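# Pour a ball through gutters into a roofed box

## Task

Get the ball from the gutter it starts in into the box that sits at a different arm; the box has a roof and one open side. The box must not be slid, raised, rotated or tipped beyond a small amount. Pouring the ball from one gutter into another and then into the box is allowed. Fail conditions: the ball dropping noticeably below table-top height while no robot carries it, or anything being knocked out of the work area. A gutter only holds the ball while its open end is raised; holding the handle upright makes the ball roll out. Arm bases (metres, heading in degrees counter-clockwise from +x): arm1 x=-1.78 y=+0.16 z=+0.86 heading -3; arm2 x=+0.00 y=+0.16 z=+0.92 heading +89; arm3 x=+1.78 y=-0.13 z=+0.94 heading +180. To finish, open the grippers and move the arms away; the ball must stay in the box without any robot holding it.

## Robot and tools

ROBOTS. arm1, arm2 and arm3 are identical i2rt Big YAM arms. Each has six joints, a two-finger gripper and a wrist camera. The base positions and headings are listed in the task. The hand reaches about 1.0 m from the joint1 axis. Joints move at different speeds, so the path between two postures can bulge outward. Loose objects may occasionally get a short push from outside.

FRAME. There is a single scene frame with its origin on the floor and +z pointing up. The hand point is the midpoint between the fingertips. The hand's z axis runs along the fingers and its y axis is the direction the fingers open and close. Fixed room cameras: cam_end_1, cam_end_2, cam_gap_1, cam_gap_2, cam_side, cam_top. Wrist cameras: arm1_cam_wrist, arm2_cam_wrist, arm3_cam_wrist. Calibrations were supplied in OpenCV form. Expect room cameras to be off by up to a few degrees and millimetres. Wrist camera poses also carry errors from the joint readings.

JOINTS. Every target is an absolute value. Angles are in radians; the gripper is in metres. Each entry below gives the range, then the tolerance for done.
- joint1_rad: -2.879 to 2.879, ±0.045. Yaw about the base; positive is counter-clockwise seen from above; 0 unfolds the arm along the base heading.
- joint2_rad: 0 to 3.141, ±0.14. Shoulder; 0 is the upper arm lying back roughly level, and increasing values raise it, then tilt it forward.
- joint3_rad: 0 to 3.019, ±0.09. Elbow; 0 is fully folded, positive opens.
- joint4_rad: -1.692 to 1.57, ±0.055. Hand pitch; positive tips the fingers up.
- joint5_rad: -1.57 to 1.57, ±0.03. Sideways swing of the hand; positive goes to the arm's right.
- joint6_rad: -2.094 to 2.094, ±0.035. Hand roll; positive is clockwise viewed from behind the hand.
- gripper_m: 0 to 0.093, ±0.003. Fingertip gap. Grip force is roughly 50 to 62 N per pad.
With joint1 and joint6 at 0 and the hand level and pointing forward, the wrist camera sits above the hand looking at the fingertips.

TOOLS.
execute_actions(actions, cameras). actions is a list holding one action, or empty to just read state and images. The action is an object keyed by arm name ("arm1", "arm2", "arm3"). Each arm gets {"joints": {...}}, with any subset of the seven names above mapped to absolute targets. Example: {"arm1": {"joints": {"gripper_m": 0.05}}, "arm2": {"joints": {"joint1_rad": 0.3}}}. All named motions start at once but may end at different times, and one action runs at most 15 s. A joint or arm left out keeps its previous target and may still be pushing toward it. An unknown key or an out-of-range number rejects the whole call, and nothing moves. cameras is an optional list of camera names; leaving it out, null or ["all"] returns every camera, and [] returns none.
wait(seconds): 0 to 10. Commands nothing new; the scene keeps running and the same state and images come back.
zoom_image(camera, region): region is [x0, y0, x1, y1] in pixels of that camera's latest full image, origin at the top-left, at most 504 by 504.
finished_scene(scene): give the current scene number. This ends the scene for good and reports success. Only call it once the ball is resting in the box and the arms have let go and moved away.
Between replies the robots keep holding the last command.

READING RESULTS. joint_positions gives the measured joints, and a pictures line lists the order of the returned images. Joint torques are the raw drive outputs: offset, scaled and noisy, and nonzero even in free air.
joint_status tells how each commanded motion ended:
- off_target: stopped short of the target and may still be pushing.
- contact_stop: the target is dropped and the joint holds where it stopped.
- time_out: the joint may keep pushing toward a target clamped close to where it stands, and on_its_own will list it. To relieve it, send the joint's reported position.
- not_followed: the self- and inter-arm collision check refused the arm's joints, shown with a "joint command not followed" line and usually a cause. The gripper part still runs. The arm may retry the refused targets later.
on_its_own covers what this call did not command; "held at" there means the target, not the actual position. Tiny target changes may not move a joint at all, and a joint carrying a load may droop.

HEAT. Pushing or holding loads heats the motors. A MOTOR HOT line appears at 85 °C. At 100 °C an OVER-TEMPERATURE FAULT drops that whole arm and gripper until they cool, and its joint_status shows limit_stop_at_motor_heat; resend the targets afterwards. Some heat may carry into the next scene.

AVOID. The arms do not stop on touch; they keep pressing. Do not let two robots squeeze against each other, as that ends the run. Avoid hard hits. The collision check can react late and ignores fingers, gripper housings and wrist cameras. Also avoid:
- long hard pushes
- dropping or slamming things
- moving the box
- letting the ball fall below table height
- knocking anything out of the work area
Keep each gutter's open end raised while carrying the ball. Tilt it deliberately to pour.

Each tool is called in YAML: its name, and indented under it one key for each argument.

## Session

execute_actions:
  actions: []

Scene clock: 0.00 s.
Joint torques (N m, as the arm reports them, + toward a larger angle): no reading
Motor temperatures (°C, as the motors report them): arm1=[26 24 38 25 22 25] | arm2=[24 30 39 24 23 25] | arm3=[25 28 47 24 26 25]
arm1.joint_positions: joint1_rad=+0.635 joint2_rad=+0.412 joint3_rad=+1.555 joint4_rad=-1.333 joint5_rad=-0.010 joint6_rad=+0.470 gripper_m=+0.095
arm1.joint_status: not commanded
arm1.hand: x=-1.6956 y=+0.2133 z=+1.5075 quat_wxyz=(-0.549, +0.047, -0.769, -0.324) (m; scene frame)
arm2.joint_positions: joint1_rad=-0.806 joint2_rad=+0.636 joint3_rad=+1.650 joint4_rad=-1.240 joint5_rad=-0.269 joint6_rad=+0.479 gripper_m=+0.094
arm2.joint_status: not commanded
arm2.hand: x=+0.1119 y=+0.3281 z=+1.5999 quat_wxyz=(-0.444, +0.187, -0.758, -0.440) (m; scene frame)
arm3.joint_positions: joint1_rad=-0.158 joint2_rad=+0.391 joint3_rad=+1.365 joint4_rad=-1.592 joint5_rad=+0.024 joint6_rad=-0.015 gripper_m=+0.095
arm3.joint_status: not commanded
arm3.hand: x=+1.6631 y=-0.1053 z=+1.4497 quat_wxyz=(-0.053, +0.889, -0.071, -0.450) (m; scene frame)
pictures: arm1_cam_wrist, arm2_cam_wrist, arm3_cam_wrist, cam_end_1, cam_end_2, cam_gap_1, cam_gap_2, cam_side, cam_top
camera_calibration (this result's frames):
arm1_cam_wrist: T_world_to_cam=[[0.421104, -0.792442, -0.441256, 1.54638], [-0.790244, -0.0817651, -0.607313, -0.400126], [0.445182, 0.604441, -0.660654, 1.75047], [0, 0, 0, 1]] pos_world=[-1.74666, 0.134646, 1.59581]
arm2_cam_wrist: T_world_to_cam=[[0.679691, -0.533279, -0.50362, 0.905141], [-0.726628, -0.395774, -0.561583, 1.11685], [0.100161, 0.747647, -0.656499, 0.918762], [0, 0, 0, 1]] pos_world=[0.104293, 0.237803, 1.68622]
arm3_cam_wrist: T_world_to_cam=[[0.177247, 0.984021, 0.0168975, -0.215181], [0.934877, -0.16298, -0.315346, -1.10718], [-0.307553, 0.0716913, -0.948826, 2.01605], [0, 0, 0, 1]] pos_world=[1.69326, -0.113239, 1.56737]
Images, in order (width x height): arm1_cam_wrist 616x616, arm2_cam_wrist 616x616, arm3_cam_wrist 616x616, cam_end_1 672x504, cam_end_2 672x504, cam_gap_1 672x504, cam_gap_2 672x504, cam_side 672x504, cam_top 672x504.

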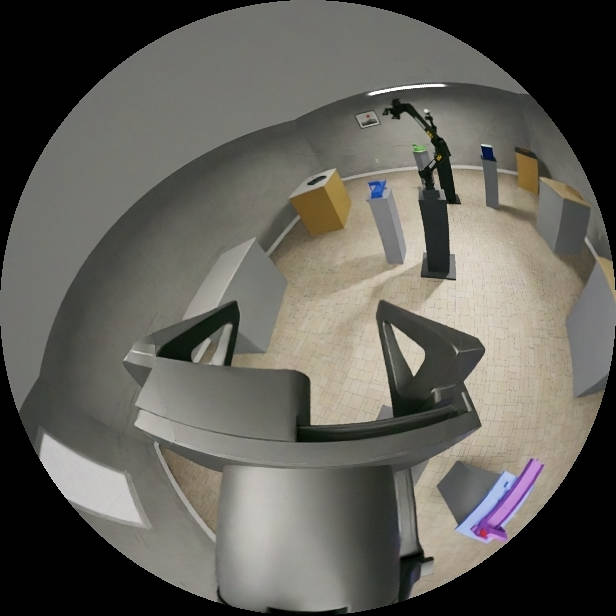

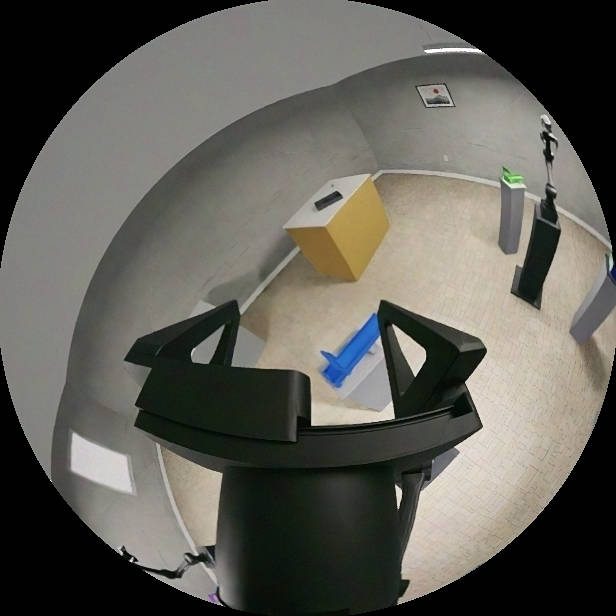

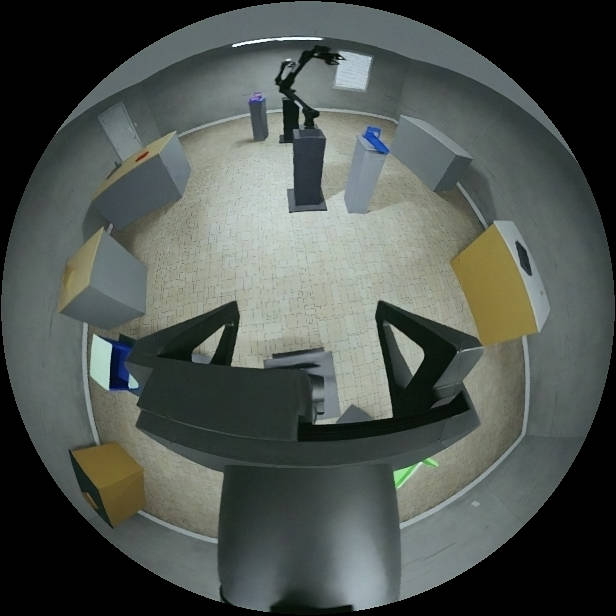

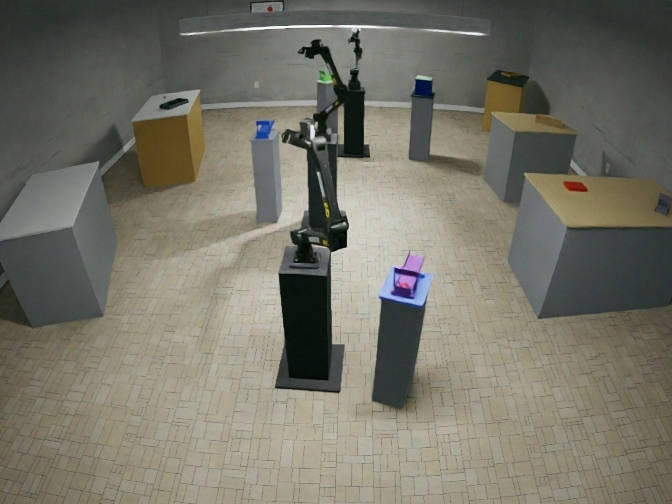

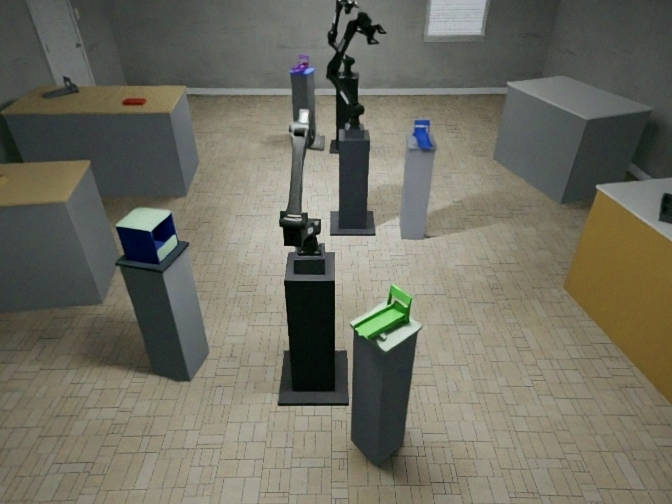

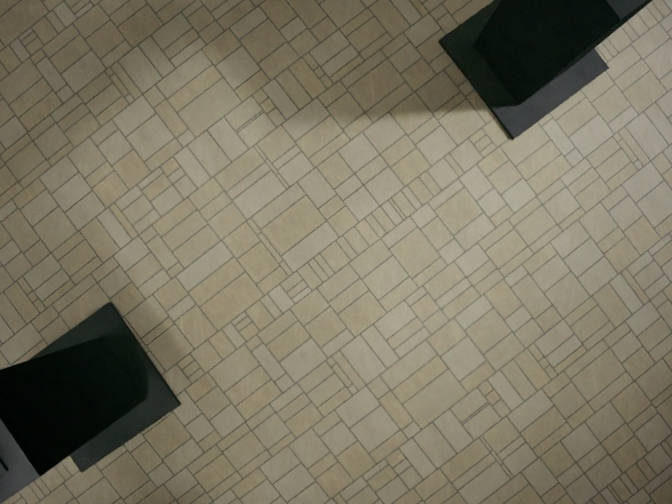

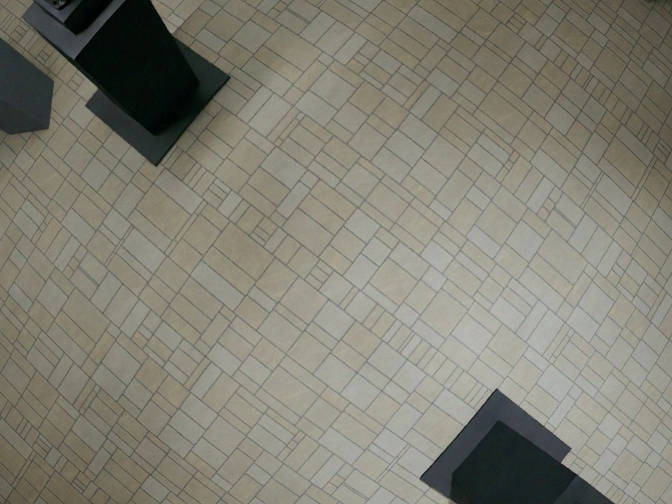

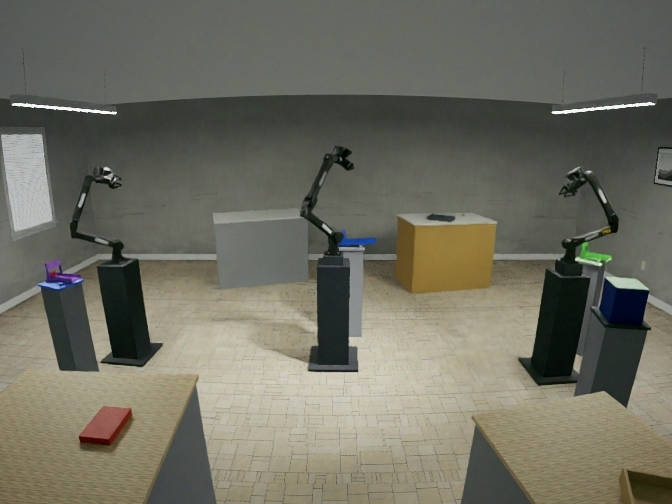

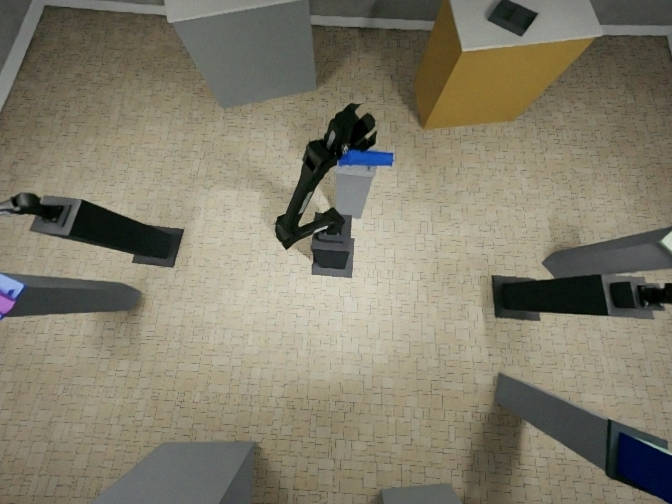

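zoom_image:
  camera: "cam_end_1"
  region: [350, 230, 470, 320]

zoom_image:
  camera: "cam_side"
  region: [20, 240, 140, 320]

zoom_image:
  camera: "arm1_cam_wrist"
  region: [420, 440, 580, 560]

Region (350, 230, 470, 320) of cam_end_1's 672x504 image, scaled by 4.200, with more detail than that image has; it fills the top 378 rows of this view, and the rest is white.

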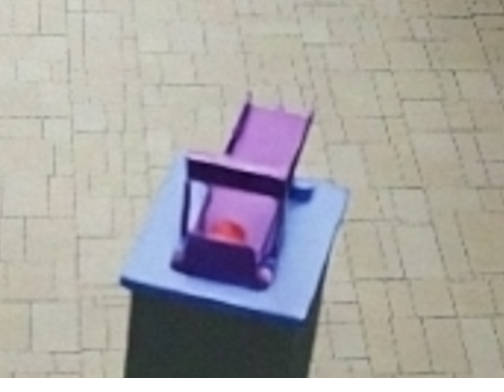

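Region (20, 240, 140, 320) of cam_side's 672x504 image, scaled by 4.200, with more detail than that image has.

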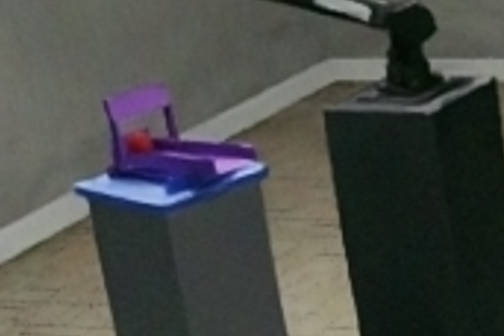

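Region (420, 440, 580, 560) of arm1_cam_wrist's 616x616 image, scaled by 3.150, with more detail than that image has; it fills the top 378 rows of this view, and the rest is white.

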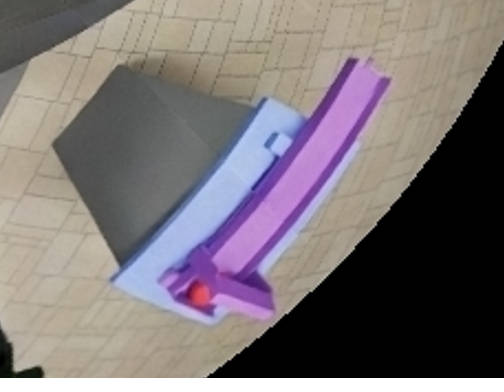

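zoom_image:
  camera: "cam_top"
  region: [300, 100, 420, 220]

zoom_image:
  camera: "cam_end_2"
  region: [380, 100, 470, 170]

zoom_image:
  camera: "cam_side"
  region: [320, 210, 400, 270]

zoom_image:
  camera: "cam_end_2"
  region: [330, 260, 450, 370]

zoom_image:
  camera: "cam_end_2"
  region: [90, 180, 220, 290]

Region (300, 100, 420, 220) of cam_top's 672x504 image, scaled by 4.200, with more detail than that image has.

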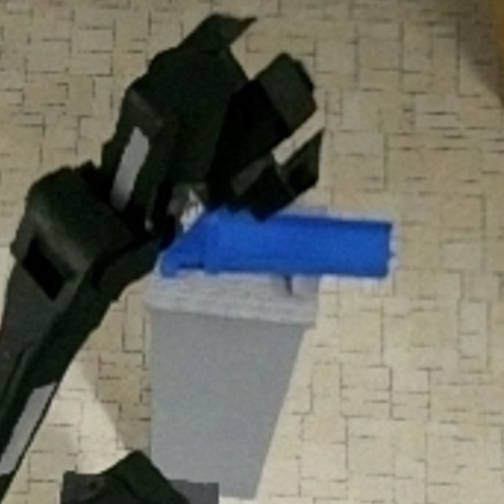

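Region (380, 100, 470, 170) of cam_end_2's 672x504 image, scaled by 5.600, with more detail than that image has.

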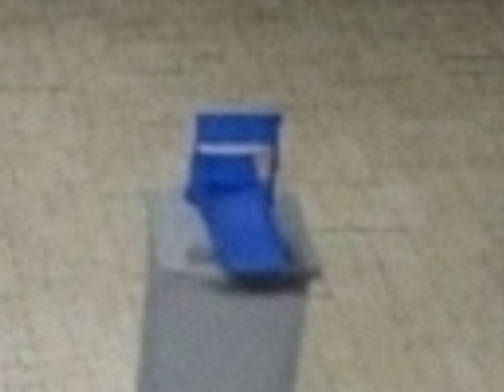

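Region (320, 210, 400, 270) of cam_side's 672x504 image, scaled by 6.300, with more detail than that image has; it fills the top 378 rows of this view, and the rest is white.

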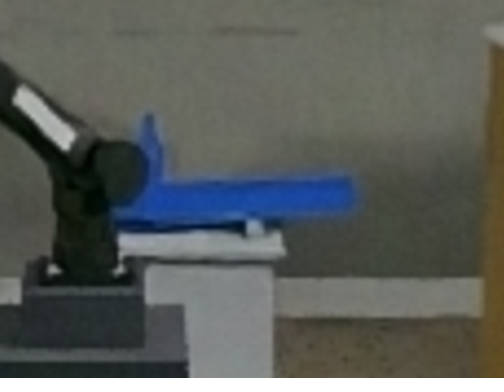

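Region (330, 260, 450, 370) of cam_end_2's 672x504 image, scaled by 4.200, with more detail than that image has; it fills the top 462 rows of this view, and the rest is white.

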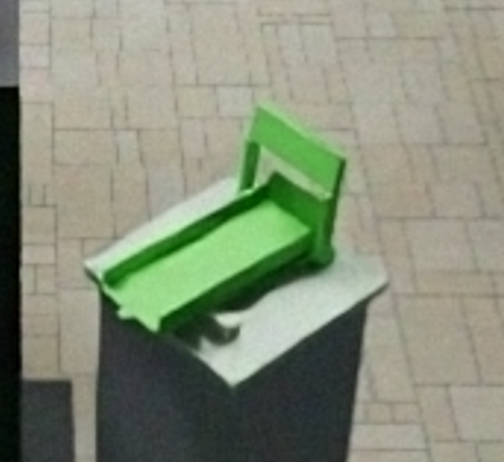

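Region (90, 180, 220, 290) of cam_end_2's 672x504 image, scaled by 3.877, with more detail than that image has; it fills the top 426 rows of this view, and the rest is white.

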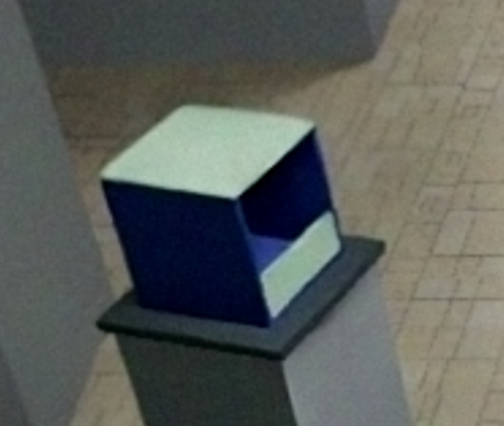

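execute_actions:
  actions:
    - {"arm1":{"joints":{"joint1_rad":-2.04,"joint2_rad":1.727,"joint3_rad":1.62,"joint4_rad":-1.382,"joint5_rad":-0.2,"joint6_rad":-0.16,"gripper_m":0.07}},"arm2":{"joints":{"joint1_rad":-0.03,"joint2_rad":1.54,"joint3_rad":1.40,"joint4_rad":-1.40,"joint5_rad":0.17,"joint6_rad":0.0,"gripper_m":0.07}},"arm3":{"joints":{"joint1_rad":-2.245,"joint2_rad":1.683,"joint3_rad":1.44,"joint4_rad":-1.193,"joint5_rad":0.15,"joint6_rad":0.21,"gripper_m":0.07}}}
  cameras: ["arm1_cam_wrist","arm2_cam_wrist","arm3_cam_wrist","cam_end_1","cam_end_2","cam_side"]

Scene clock: 113.97 s.
Joint torques (N m, as the arm reports them, + toward a larger angle): arm1=[  0.   -20.56   7.96  -0.19  -0.2   -0.22] | arm2=[  1.27 -12.31  11.8   -0.17   0.11  -0.08] | arm3=[  0.18 -19.03   8.55   0.27   0.12   0.16]
Motor temperatures (°C, as the motors report them): arm1=[26 25 41 25 22 25] | arm2=[24 29 42 24 23 25] | arm3=[25 28 50 24 26 25]
arm1.joint_positions: joint1_rad=-2.049 joint2_rad=+1.744 joint3_rad=+1.618 joint4_rad=-1.369 joint5_rad=-0.199 joint6_rad=-0.152 gripper_m=+0.070
arm1.joint_status: all done
arm1.hand: x=-2.0295 y=-0.3364 z=+1.0638 quat_wxyz=(-0.106, -0.821, -0.562, -0.009) (m; scene frame)
arm2.joint_positions: joint1_rad=-0.024 joint2_rad=+1.532 joint3_rad=+1.386 joint4_rad=-1.384 joint5_rad=+0.167 joint6_rad=+0.008 gripper_m=+0.070
arm2.joint_status: all done
arm2.hand: x=+0.0488 y=+0.6236 z=+1.1315 quat_wxyz=(-0.071, +0.685, -0.723, +0.047) (m; scene frame)
arm3.joint_positions: joint1_rad=-2.249 joint2_rad=+1.697 joint3_rad=+1.428 joint4_rad=-1.191 joint5_rad=+0.151 joint6_rad=+0.201 gripper_m=+0.070
arm3.joint_status: all done
arm3.hand: x=+2.1346 y=+0.2683 z=+1.0993 quat_wxyz=(-0.093, +0.330, -0.939, +0.037) (m; scene frame)
pictures: arm1_cam_wrist, arm2_cam_wrist, arm3_cam_wrist, cam_end_1, cam_end_2, cam_side
camera_calibration (this result's frames):
arm1_cam_wrist: T_world_to_cam=[[-0.922609, 0.344225, -0.174073, -1.57334], [0.227075, 0.849469, 0.476277, 0.246821], [0.311816, 0.39989, -0.861893, 1.81282], [0, 0, 0, 1]] pos_world=[-2.07289, -0.393011, 1.17102]
arm2_cam_wrist: T_world_to_cam=[[0.986579, -0.0555872, 0.153533, -0.186774], [-0.130514, -0.833496, 0.536889, -0.0741365], [0.0981253, -0.549722, -0.829565, 1.40159], [0, 0, 0, 1]] pos_world=[0.0370601, 0.698309, 1.23119]
arm3_cam_wrist: T_world_to_cam=[[0.604095, -0.787244, 0.123756, -1.2139], [-0.74251, -0.499633, 0.446145, 1.23616], [-0.289393, -0.361404, -0.886363, 1.81061], [0, 0, 0, 1]] pos_world=[2.17515, 0.31635, 1.20357]
Images, in order (width x height): arm1_cam_wrist 616x616, arm2_cam_wrist 616x616, arm3_cam_wrist 616x616, cam_end_1 672x504, cam_end_2 672x504, cam_side 672x504.

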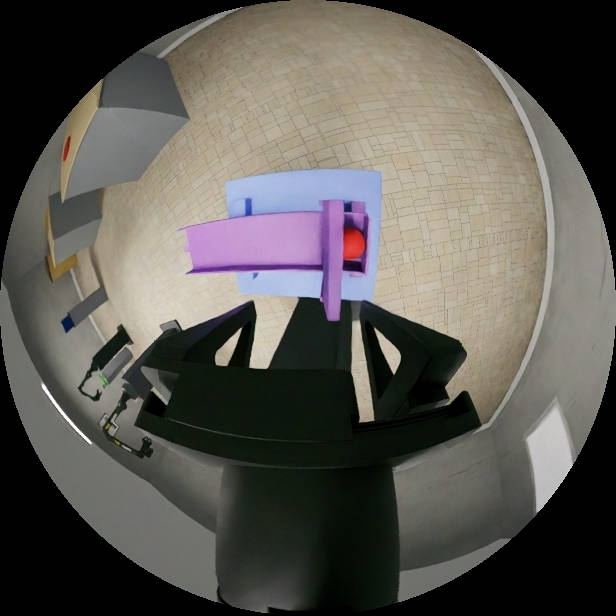

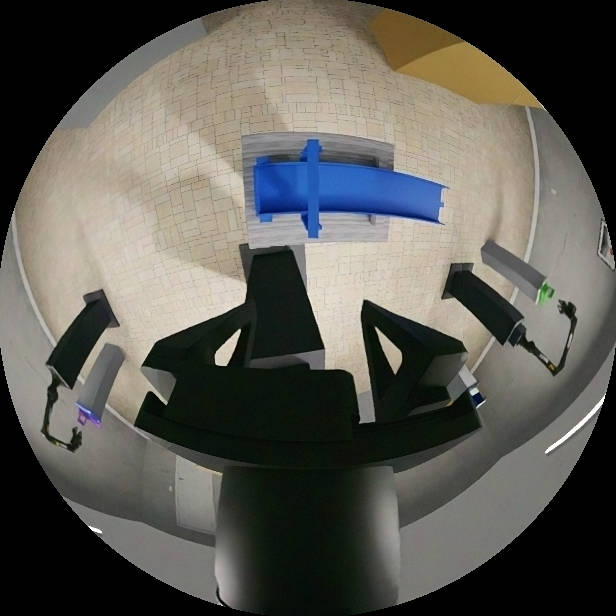

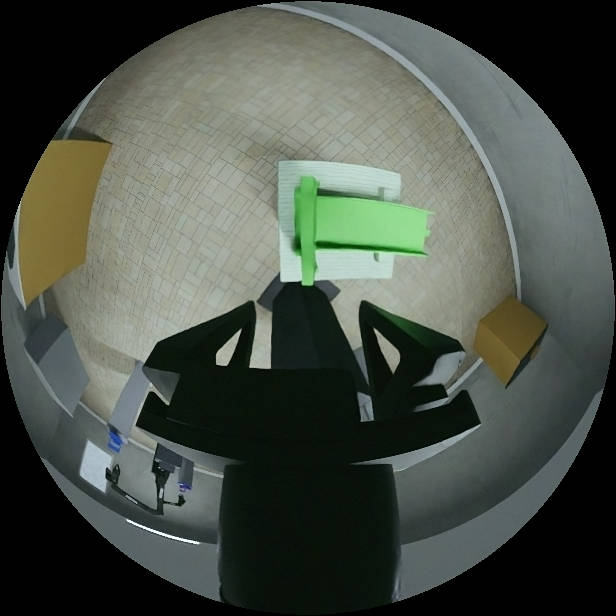

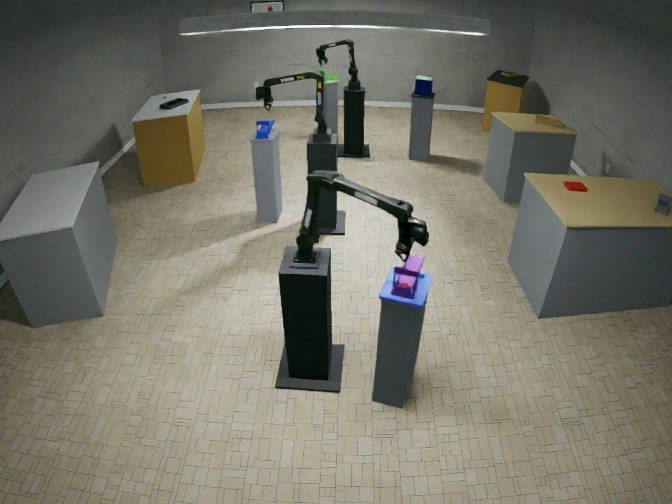

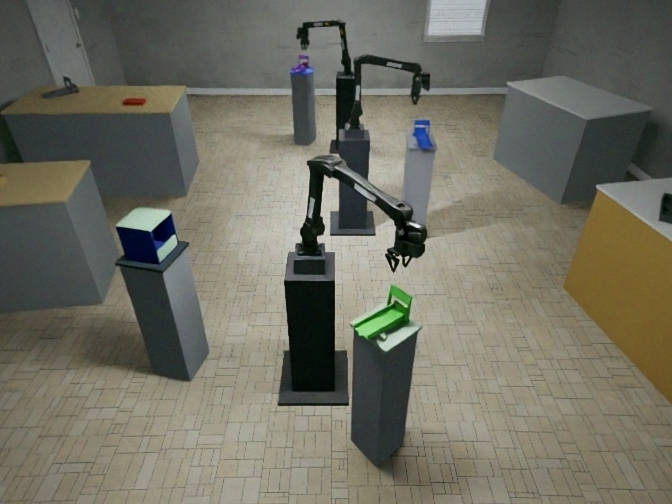

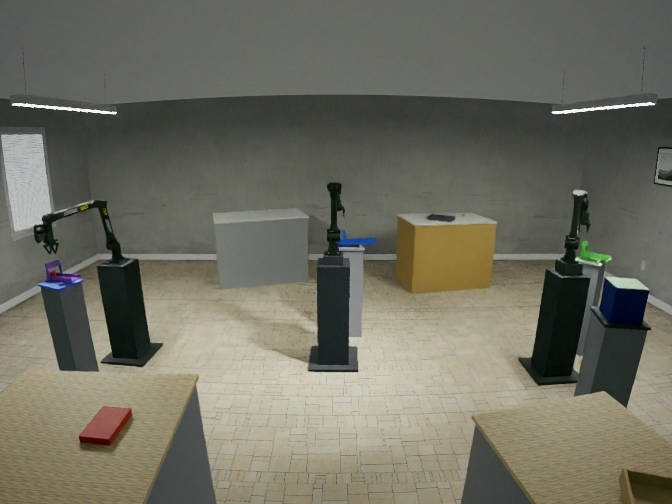

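zoom_image:
  camera: "arm1_cam_wrist"
  region: [170, 160, 400, 330]

zoom_image:
  camera: "arm2_cam_wrist"
  region: [230, 120, 460, 290]

zoom_image:
  camera: "arm3_cam_wrist"
  region: [250, 150, 450, 300]

Region (170, 160, 400, 330) of arm1_cam_wrist's 616x616 image, scaled by 2.191, with more detail than that image has; it fills the top 373 rows of this view, and the rest is white.

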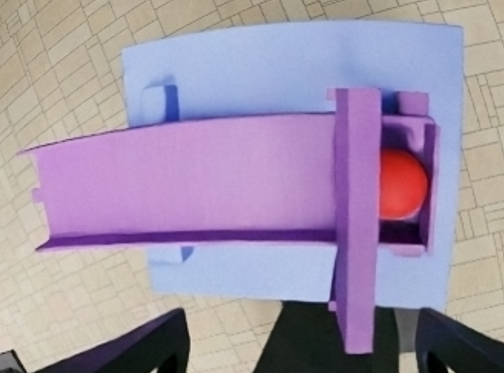

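Region (230, 120, 460, 290) of arm2_cam_wrist's 616x616 image, scaled by 2.191, with more detail than that image has; it fills the top 373 rows of this view, and the rest is white.

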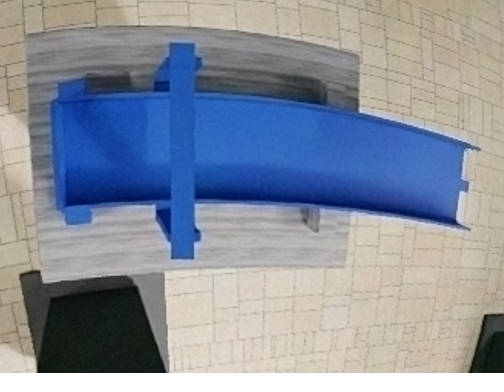

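Region (250, 150, 450, 300) of arm3_cam_wrist's 616x616 image, scaled by 2.520, with more detail than that image has; it fills the top 378 rows of this view, and the rest is white.

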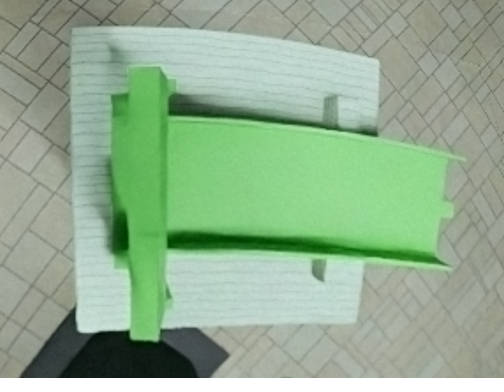

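execute_actions:
  actions:
    - {"arm1":{"joints":{"joint1_rad":-2.073,"joint2_rad":1.765,"joint3_rad":1.55,"joint4_rad":-1.263}},"arm2":{"joints":{"joint1_rad":-0.083,"joint2_rad":1.755,"joint3_rad":1.54,"joint4_rad":-1.285,"joint6_rad":-0.067}},"arm3":{"joints":{"joint1_rad":-2.291,"joint2_rad":1.825,"joint3_rad":1.53,"joint4_rad":-1.115,"joint6_rad":0.16}}}
  cameras: ["arm1_cam_wrist","arm2_cam_wrist","arm3_cam_wrist","cam_end_1","cam_end_2"]

zoom_image:
  camera: "arm1_cam_wrist"
  region: [170, 130, 400, 330]

zoom_image:
  camera: "arm2_cam_wrist"
  region: [230, 130, 460, 330]

zoom_image:
  camera: "arm3_cam_wrist"
  region: [230, 130, 460, 330]

Scene clock: 190.67 s.
Joint torques (N m, as the arm reports them, + toward a larger angle): arm1=[ -1.29 -18.17   7.26   0.8   -0.2   -0.22] | arm2=[  2.11 -17.05  13.01   0.89   0.06  -0.08] | arm3=[ -0.19 -19.39  10.87   0.79   0.11  -0.08]
Motor temperatures (°C, as the motors report them): arm1=[26 30 44 24 22 25] | arm2=[24 31 45 24 23 25] | arm3=[25 32 52 24 26 25]
arm1.joint_positions: joint1_rad=-2.067 joint2_rad=+1.756 joint3_rad=+1.557 joint4_rad=-1.278 joint5_rad=-0.199 joint6_rad=-0.152 gripper_m=+0.070
arm1.joint_status: all done
arm1.hand: x=-2.0406 y=-0.3353 z=+1.0349 quat_wxyz=(-0.110, -0.825, -0.555, +0.000) (m; scene frame)
arm2.joint_positions: joint1_rad=-0.088 joint2_rad=+1.760 joint3_rad=+1.513 joint4_rad=-1.296 joint5_rad=+0.169 joint6_rad=-0.059 gripper_m=+0.070
arm2.joint_status: all done
arm2.hand: x=+0.0859 y=+0.6932 z=+1.0716 quat_wxyz=(-0.064, +0.687, -0.721, +0.056) (m; scene frame)
arm3.joint_positions: joint1_rad=-2.287 joint2_rad=+1.830 joint3_rad=+1.491 joint4_rad=-1.122 joint5_rad=+0.151 joint6_rad=+0.170 gripper_m=+0.070
arm3.joint_status: all done
arm3.hand: x=+2.1759 y=+0.2842 z=+1.0559 quat_wxyz=(-0.091, +0.327, -0.940, +0.040) (m; scene frame)
pictures: arm1_cam_wrist, arm2_cam_wrist, arm3_cam_wrist, cam_end_1, cam_end_2
camera_calibration (this result's frames):
arm1_cam_wrist: T_world_to_cam=[[-0.91791, 0.358067, -0.170967, -1.57802], [0.246681, 0.852456, 0.460942, 0.319079], [0.31079, 0.380929, -0.870806, 1.79175], [0, 0, 0, 1]] pos_world=[-2.08405, -0.389493, 1.1434]
arm2_cam_wrist: T_world_to_cam=[[0.986408, -0.0491407, 0.156792, -0.218237], [-0.129304, -0.820937, 0.556186, -0.00864381], [0.101385, -0.5689, -0.816133, 1.38517], [0, 0, 0, 1]] pos_world=[0.073717, 0.770205, 1.16951]
arm3_cam_wrist: T_world_to_cam=[[0.598604, -0.790726, 0.128158, -1.21265], [-0.745616, -0.491527, 0.449953, 1.29458], [-0.292796, -0.364901, -0.883809, 1.79557], [0, 0, 0, 1]] pos_world=[2.21689, 0.332654, 1.15986]
Images, in order (width x height): arm1_cam_wrist 616x616, arm2_cam_wrist 616x616, arm3_cam_wrist 616x616, cam_end_1 672x504, cam_end_2 672x504.

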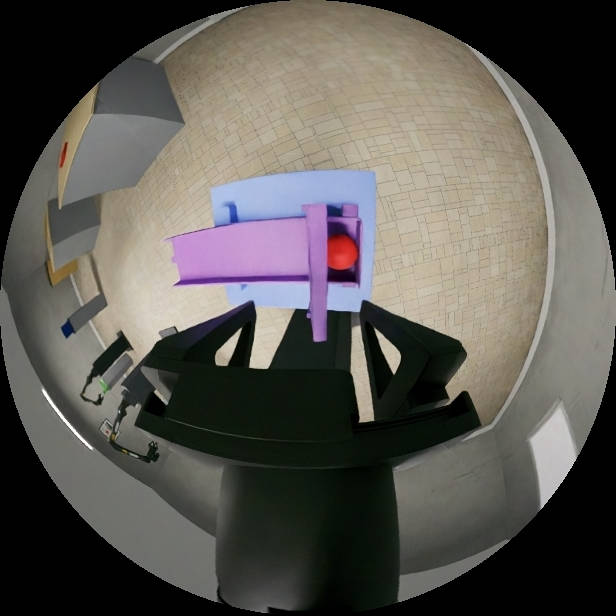

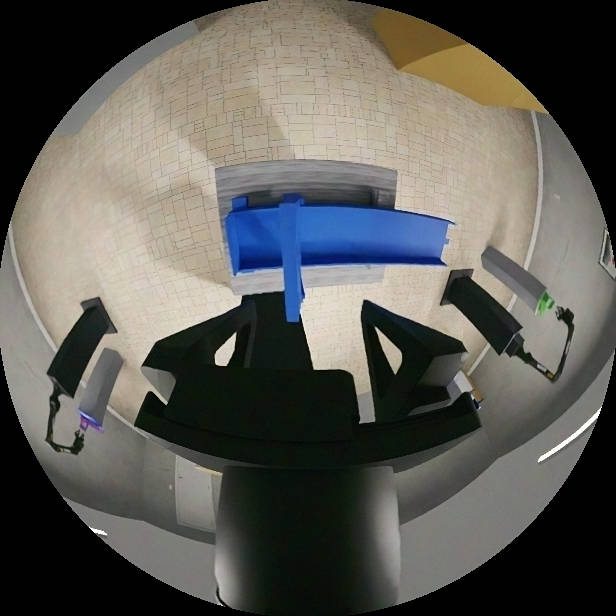

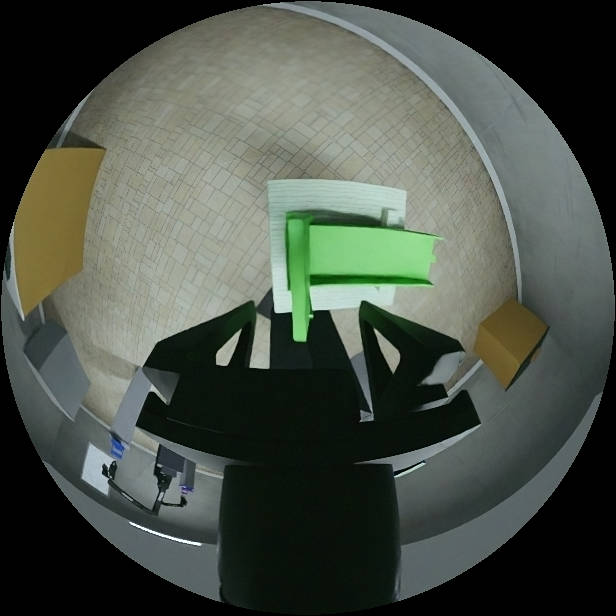

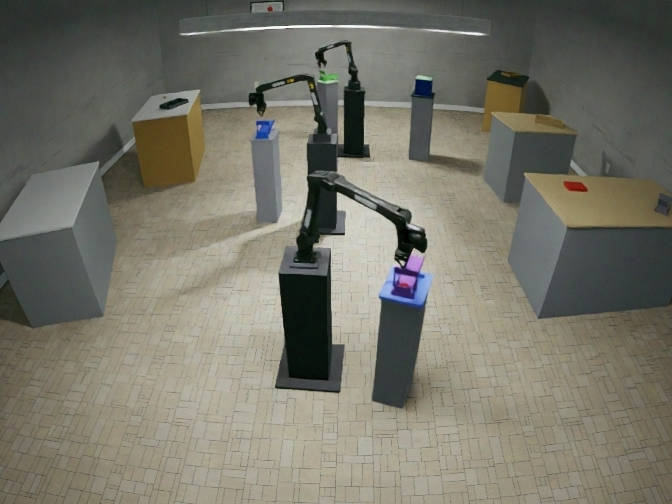

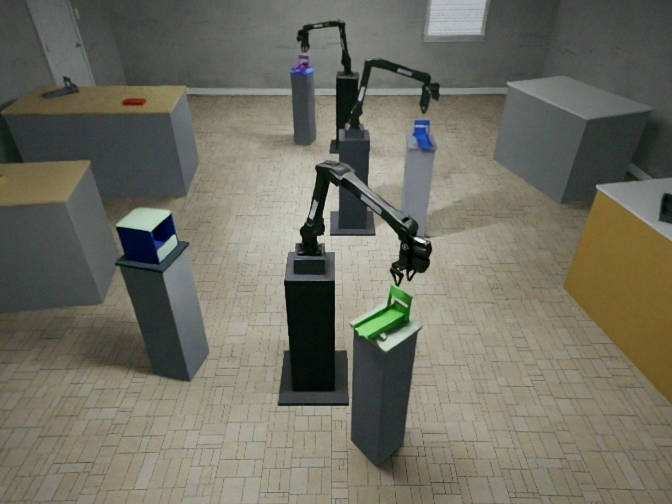

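Region (170, 130, 400, 330) of arm1_cam_wrist's 616x616 image, scaled by 2.191, with more detail than that image has; it fills the top 438 rows of this view, and the rest is white.

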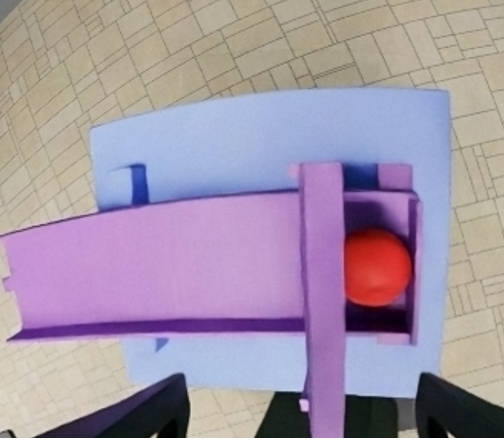

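Region (230, 130, 460, 330) of arm2_cam_wrist's 616x616 image, scaled by 2.191, with more detail than that image has; it fills the top 438 rows of this view, and the rest is white.

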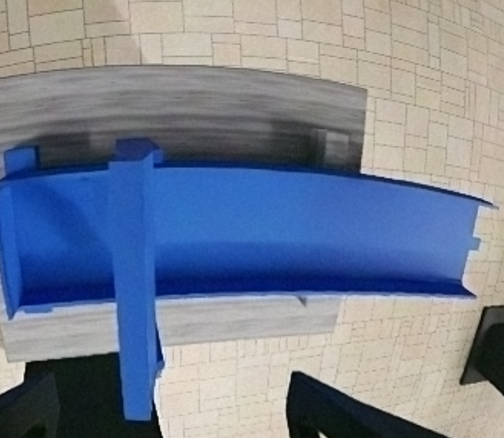

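Region (230, 130, 460, 330) of arm3_cam_wrist's 616x616 image, scaled by 2.191, with more detail than that image has; it fills the top 438 rows of this view, and the rest is white.

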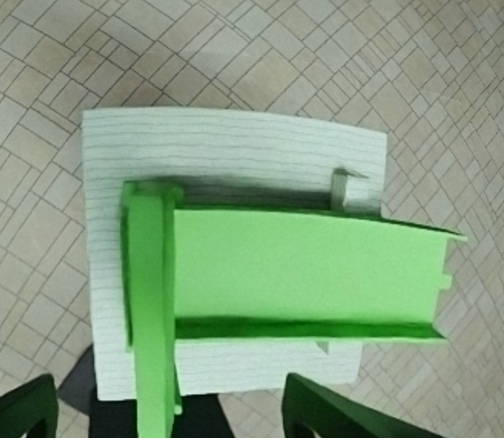

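execute_actions:
  actions:
    - {"arm1":{"joints":{"joint2_rad":1.805,"joint3_rad":1.45,"joint4_rad":-1.10}},"arm2":{"joints":{"joint1_rad":-0.08,"joint2_rad":1.845,"joint3_rad":1.39,"joint4_rad":-1.055}},"arm3":{"joints":{"joint2_rad":1.90,"joint3_rad":1.407,"joint4_rad":-0.925}}}
  cameras: ["arm1_cam_wrist","arm2_cam_wrist","arm3_cam_wrist","cam_end_1","cam_end_2"]

zoom_image:
  camera: "cam_end_1"
  region: [350, 210, 470, 310]

zoom_image:
  camera: "cam_end_2"
  region: [340, 240, 460, 350]

zoom_image:
  camera: "cam_end_2"
  region: [380, 80, 470, 160]

Scene clock: 251.87 s.
Joint torques (N m, as the arm reports them, + toward a larger angle): arm1=[ -1.12 -19.4    7.24   0.84  -0.2   -0.22] | arm2=[  2.19 -17.86  10.23   1.14   0.06  -0.07] | arm3=[  0.53 -19.81   7.51   0.87   0.15   0.  ]
Motor temperatures (°C, as the motors report them): arm1=[26 30 43 24 22 25] | arm2=[24 34 46 24 23 25] | arm3=[25 33 55 24 26 25]
arm1.joint_positions: joint1_rad=-2.067 joint2_rad=+1.807 joint3_rad=+1.453 joint4_rad=-1.115 joint5_rad=-0.199 joint6_rad=-0.152 gripper_m=+0.070
arm1.joint_status: all done
arm1.hand: x=-2.0427 y=-0.3387 z=+0.9712 quat_wxyz=(-0.111, -0.824, -0.555, +0.004) (m; scene frame)
arm2.joint_positions: joint1_rad=-0.088 joint2_rad=+1.848 joint3_rad=+1.380 joint4_rad=-1.072 joint5_rad=+0.169 joint6_rad=-0.059 gripper_m=+0.070
arm2.joint_status: all done
arm2.hand: x=+0.0860 y=+0.6953 z=+0.9790 quat_wxyz=(-0.065, +0.687, -0.721, +0.055) (m; scene frame)
arm3.joint_positions: joint1_rad=-2.287 joint2_rad=+1.905 joint3_rad=+1.402 joint4_rad=-0.936 joint5_rad=+0.151 joint6_rad=+0.170 gripper_m=+0.070
arm3.joint_status: all done
arm3.hand: x=+2.1803 y=+0.2883 z=+0.9857 quat_wxyz=(-0.100, +0.326, -0.939, +0.035) (m; scene frame)
pictures: arm1_cam_wrist, arm2_cam_wrist, arm3_cam_wrist, cam_end_1, cam_end_2
camera_calibration (this result's frames):
arm1_cam_wrist: T_world_to_cam=[[-0.918688, 0.356792, -0.169446, -1.5931], [0.24877, 0.85588, 0.453413, 0.36459], [0.3068, 0.374392, -0.875046, 1.73197], [0, 0, 0, 1]] pos_world=[-2.08563, -0.392073, 1.0803]
arm2_cam_wrist: T_world_to_cam=[[0.986382, -0.0491788, 0.156945, -0.203867], [-0.129155, -0.822424, 0.55402, 0.0477421], [0.101829, -0.566746, -0.817576, 1.31066], [0, 0, 0, 1]] pos_world=[0.0737935, 0.772049, 1.07711]
arm3_cam_wrist: T_world_to_cam=[[0.597023, -0.792574, 0.124053, -1.19502], [-0.751534, -0.498475, 0.432111, 1.36388], [-0.280643, -0.35121, -0.893248, 1.71513], [0, 0, 0, 1]] pos_world=[2.2198, 0.335092, 1.09093]
Images, in order (width x height): arm1_cam_wrist 616x616, arm2_cam_wrist 616x616, arm3_cam_wrist 616x616, cam_end_1 672x504, cam_end_2 672x504.

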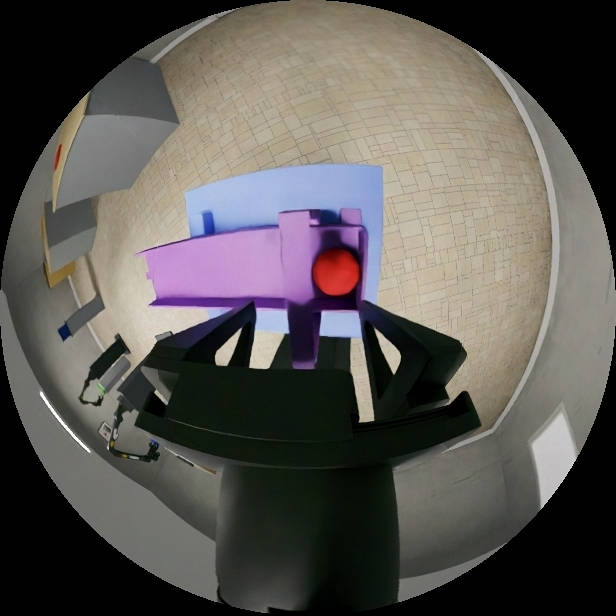

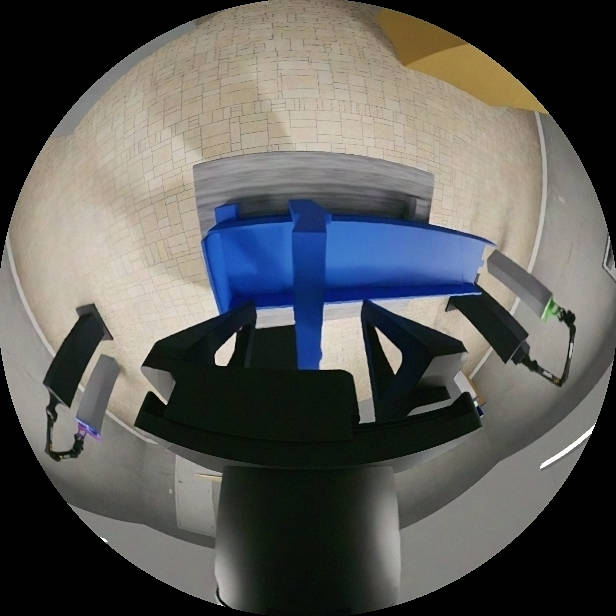

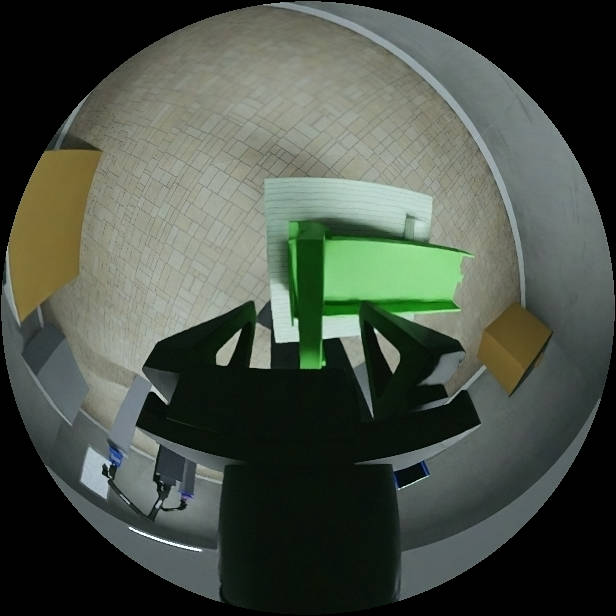

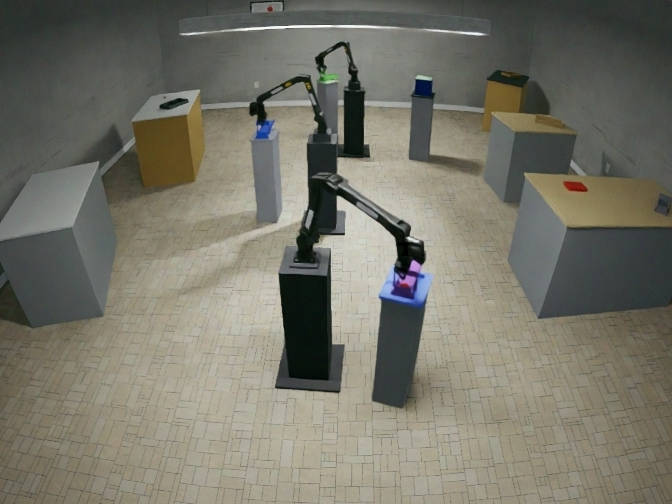

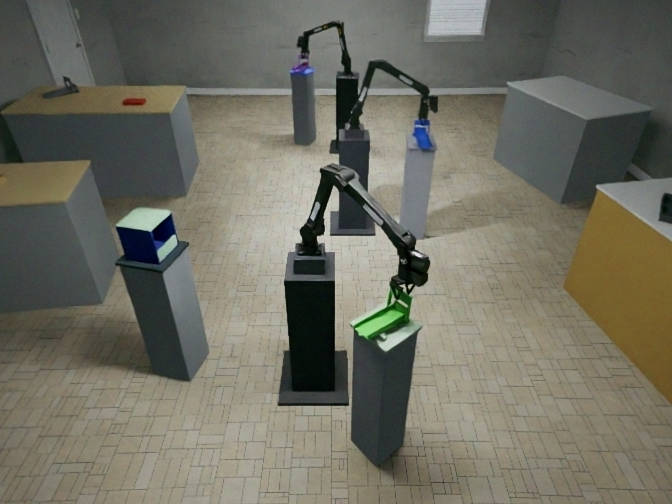

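Region (350, 210, 470, 310) of cam_end_1's 672x504 image, scaled by 4.200, with more detail than that image has.

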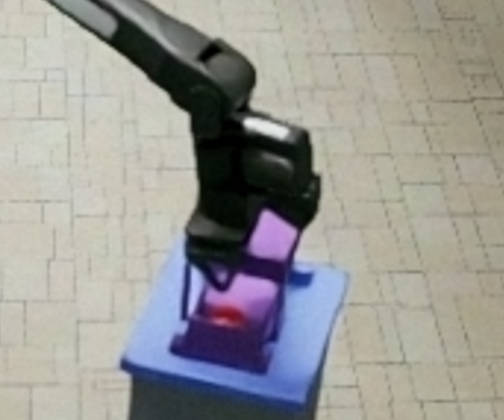

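Region (340, 240, 460, 350) of cam_end_2's 672x504 image, scaled by 4.200, with more detail than that image has; it fills the top 462 rows of this view, and the rest is white.

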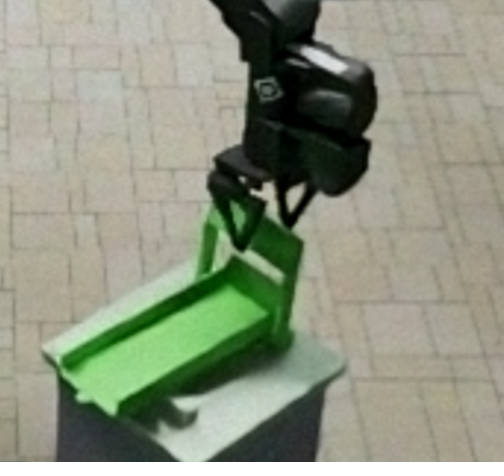

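Region (380, 80, 470, 160) of cam_end_2's 672x504 image, scaled by 5.600, with more detail than that image has.

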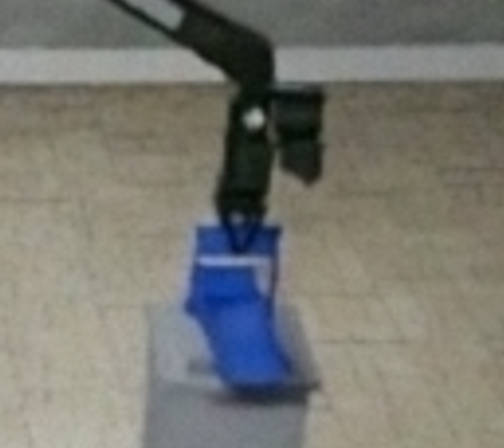

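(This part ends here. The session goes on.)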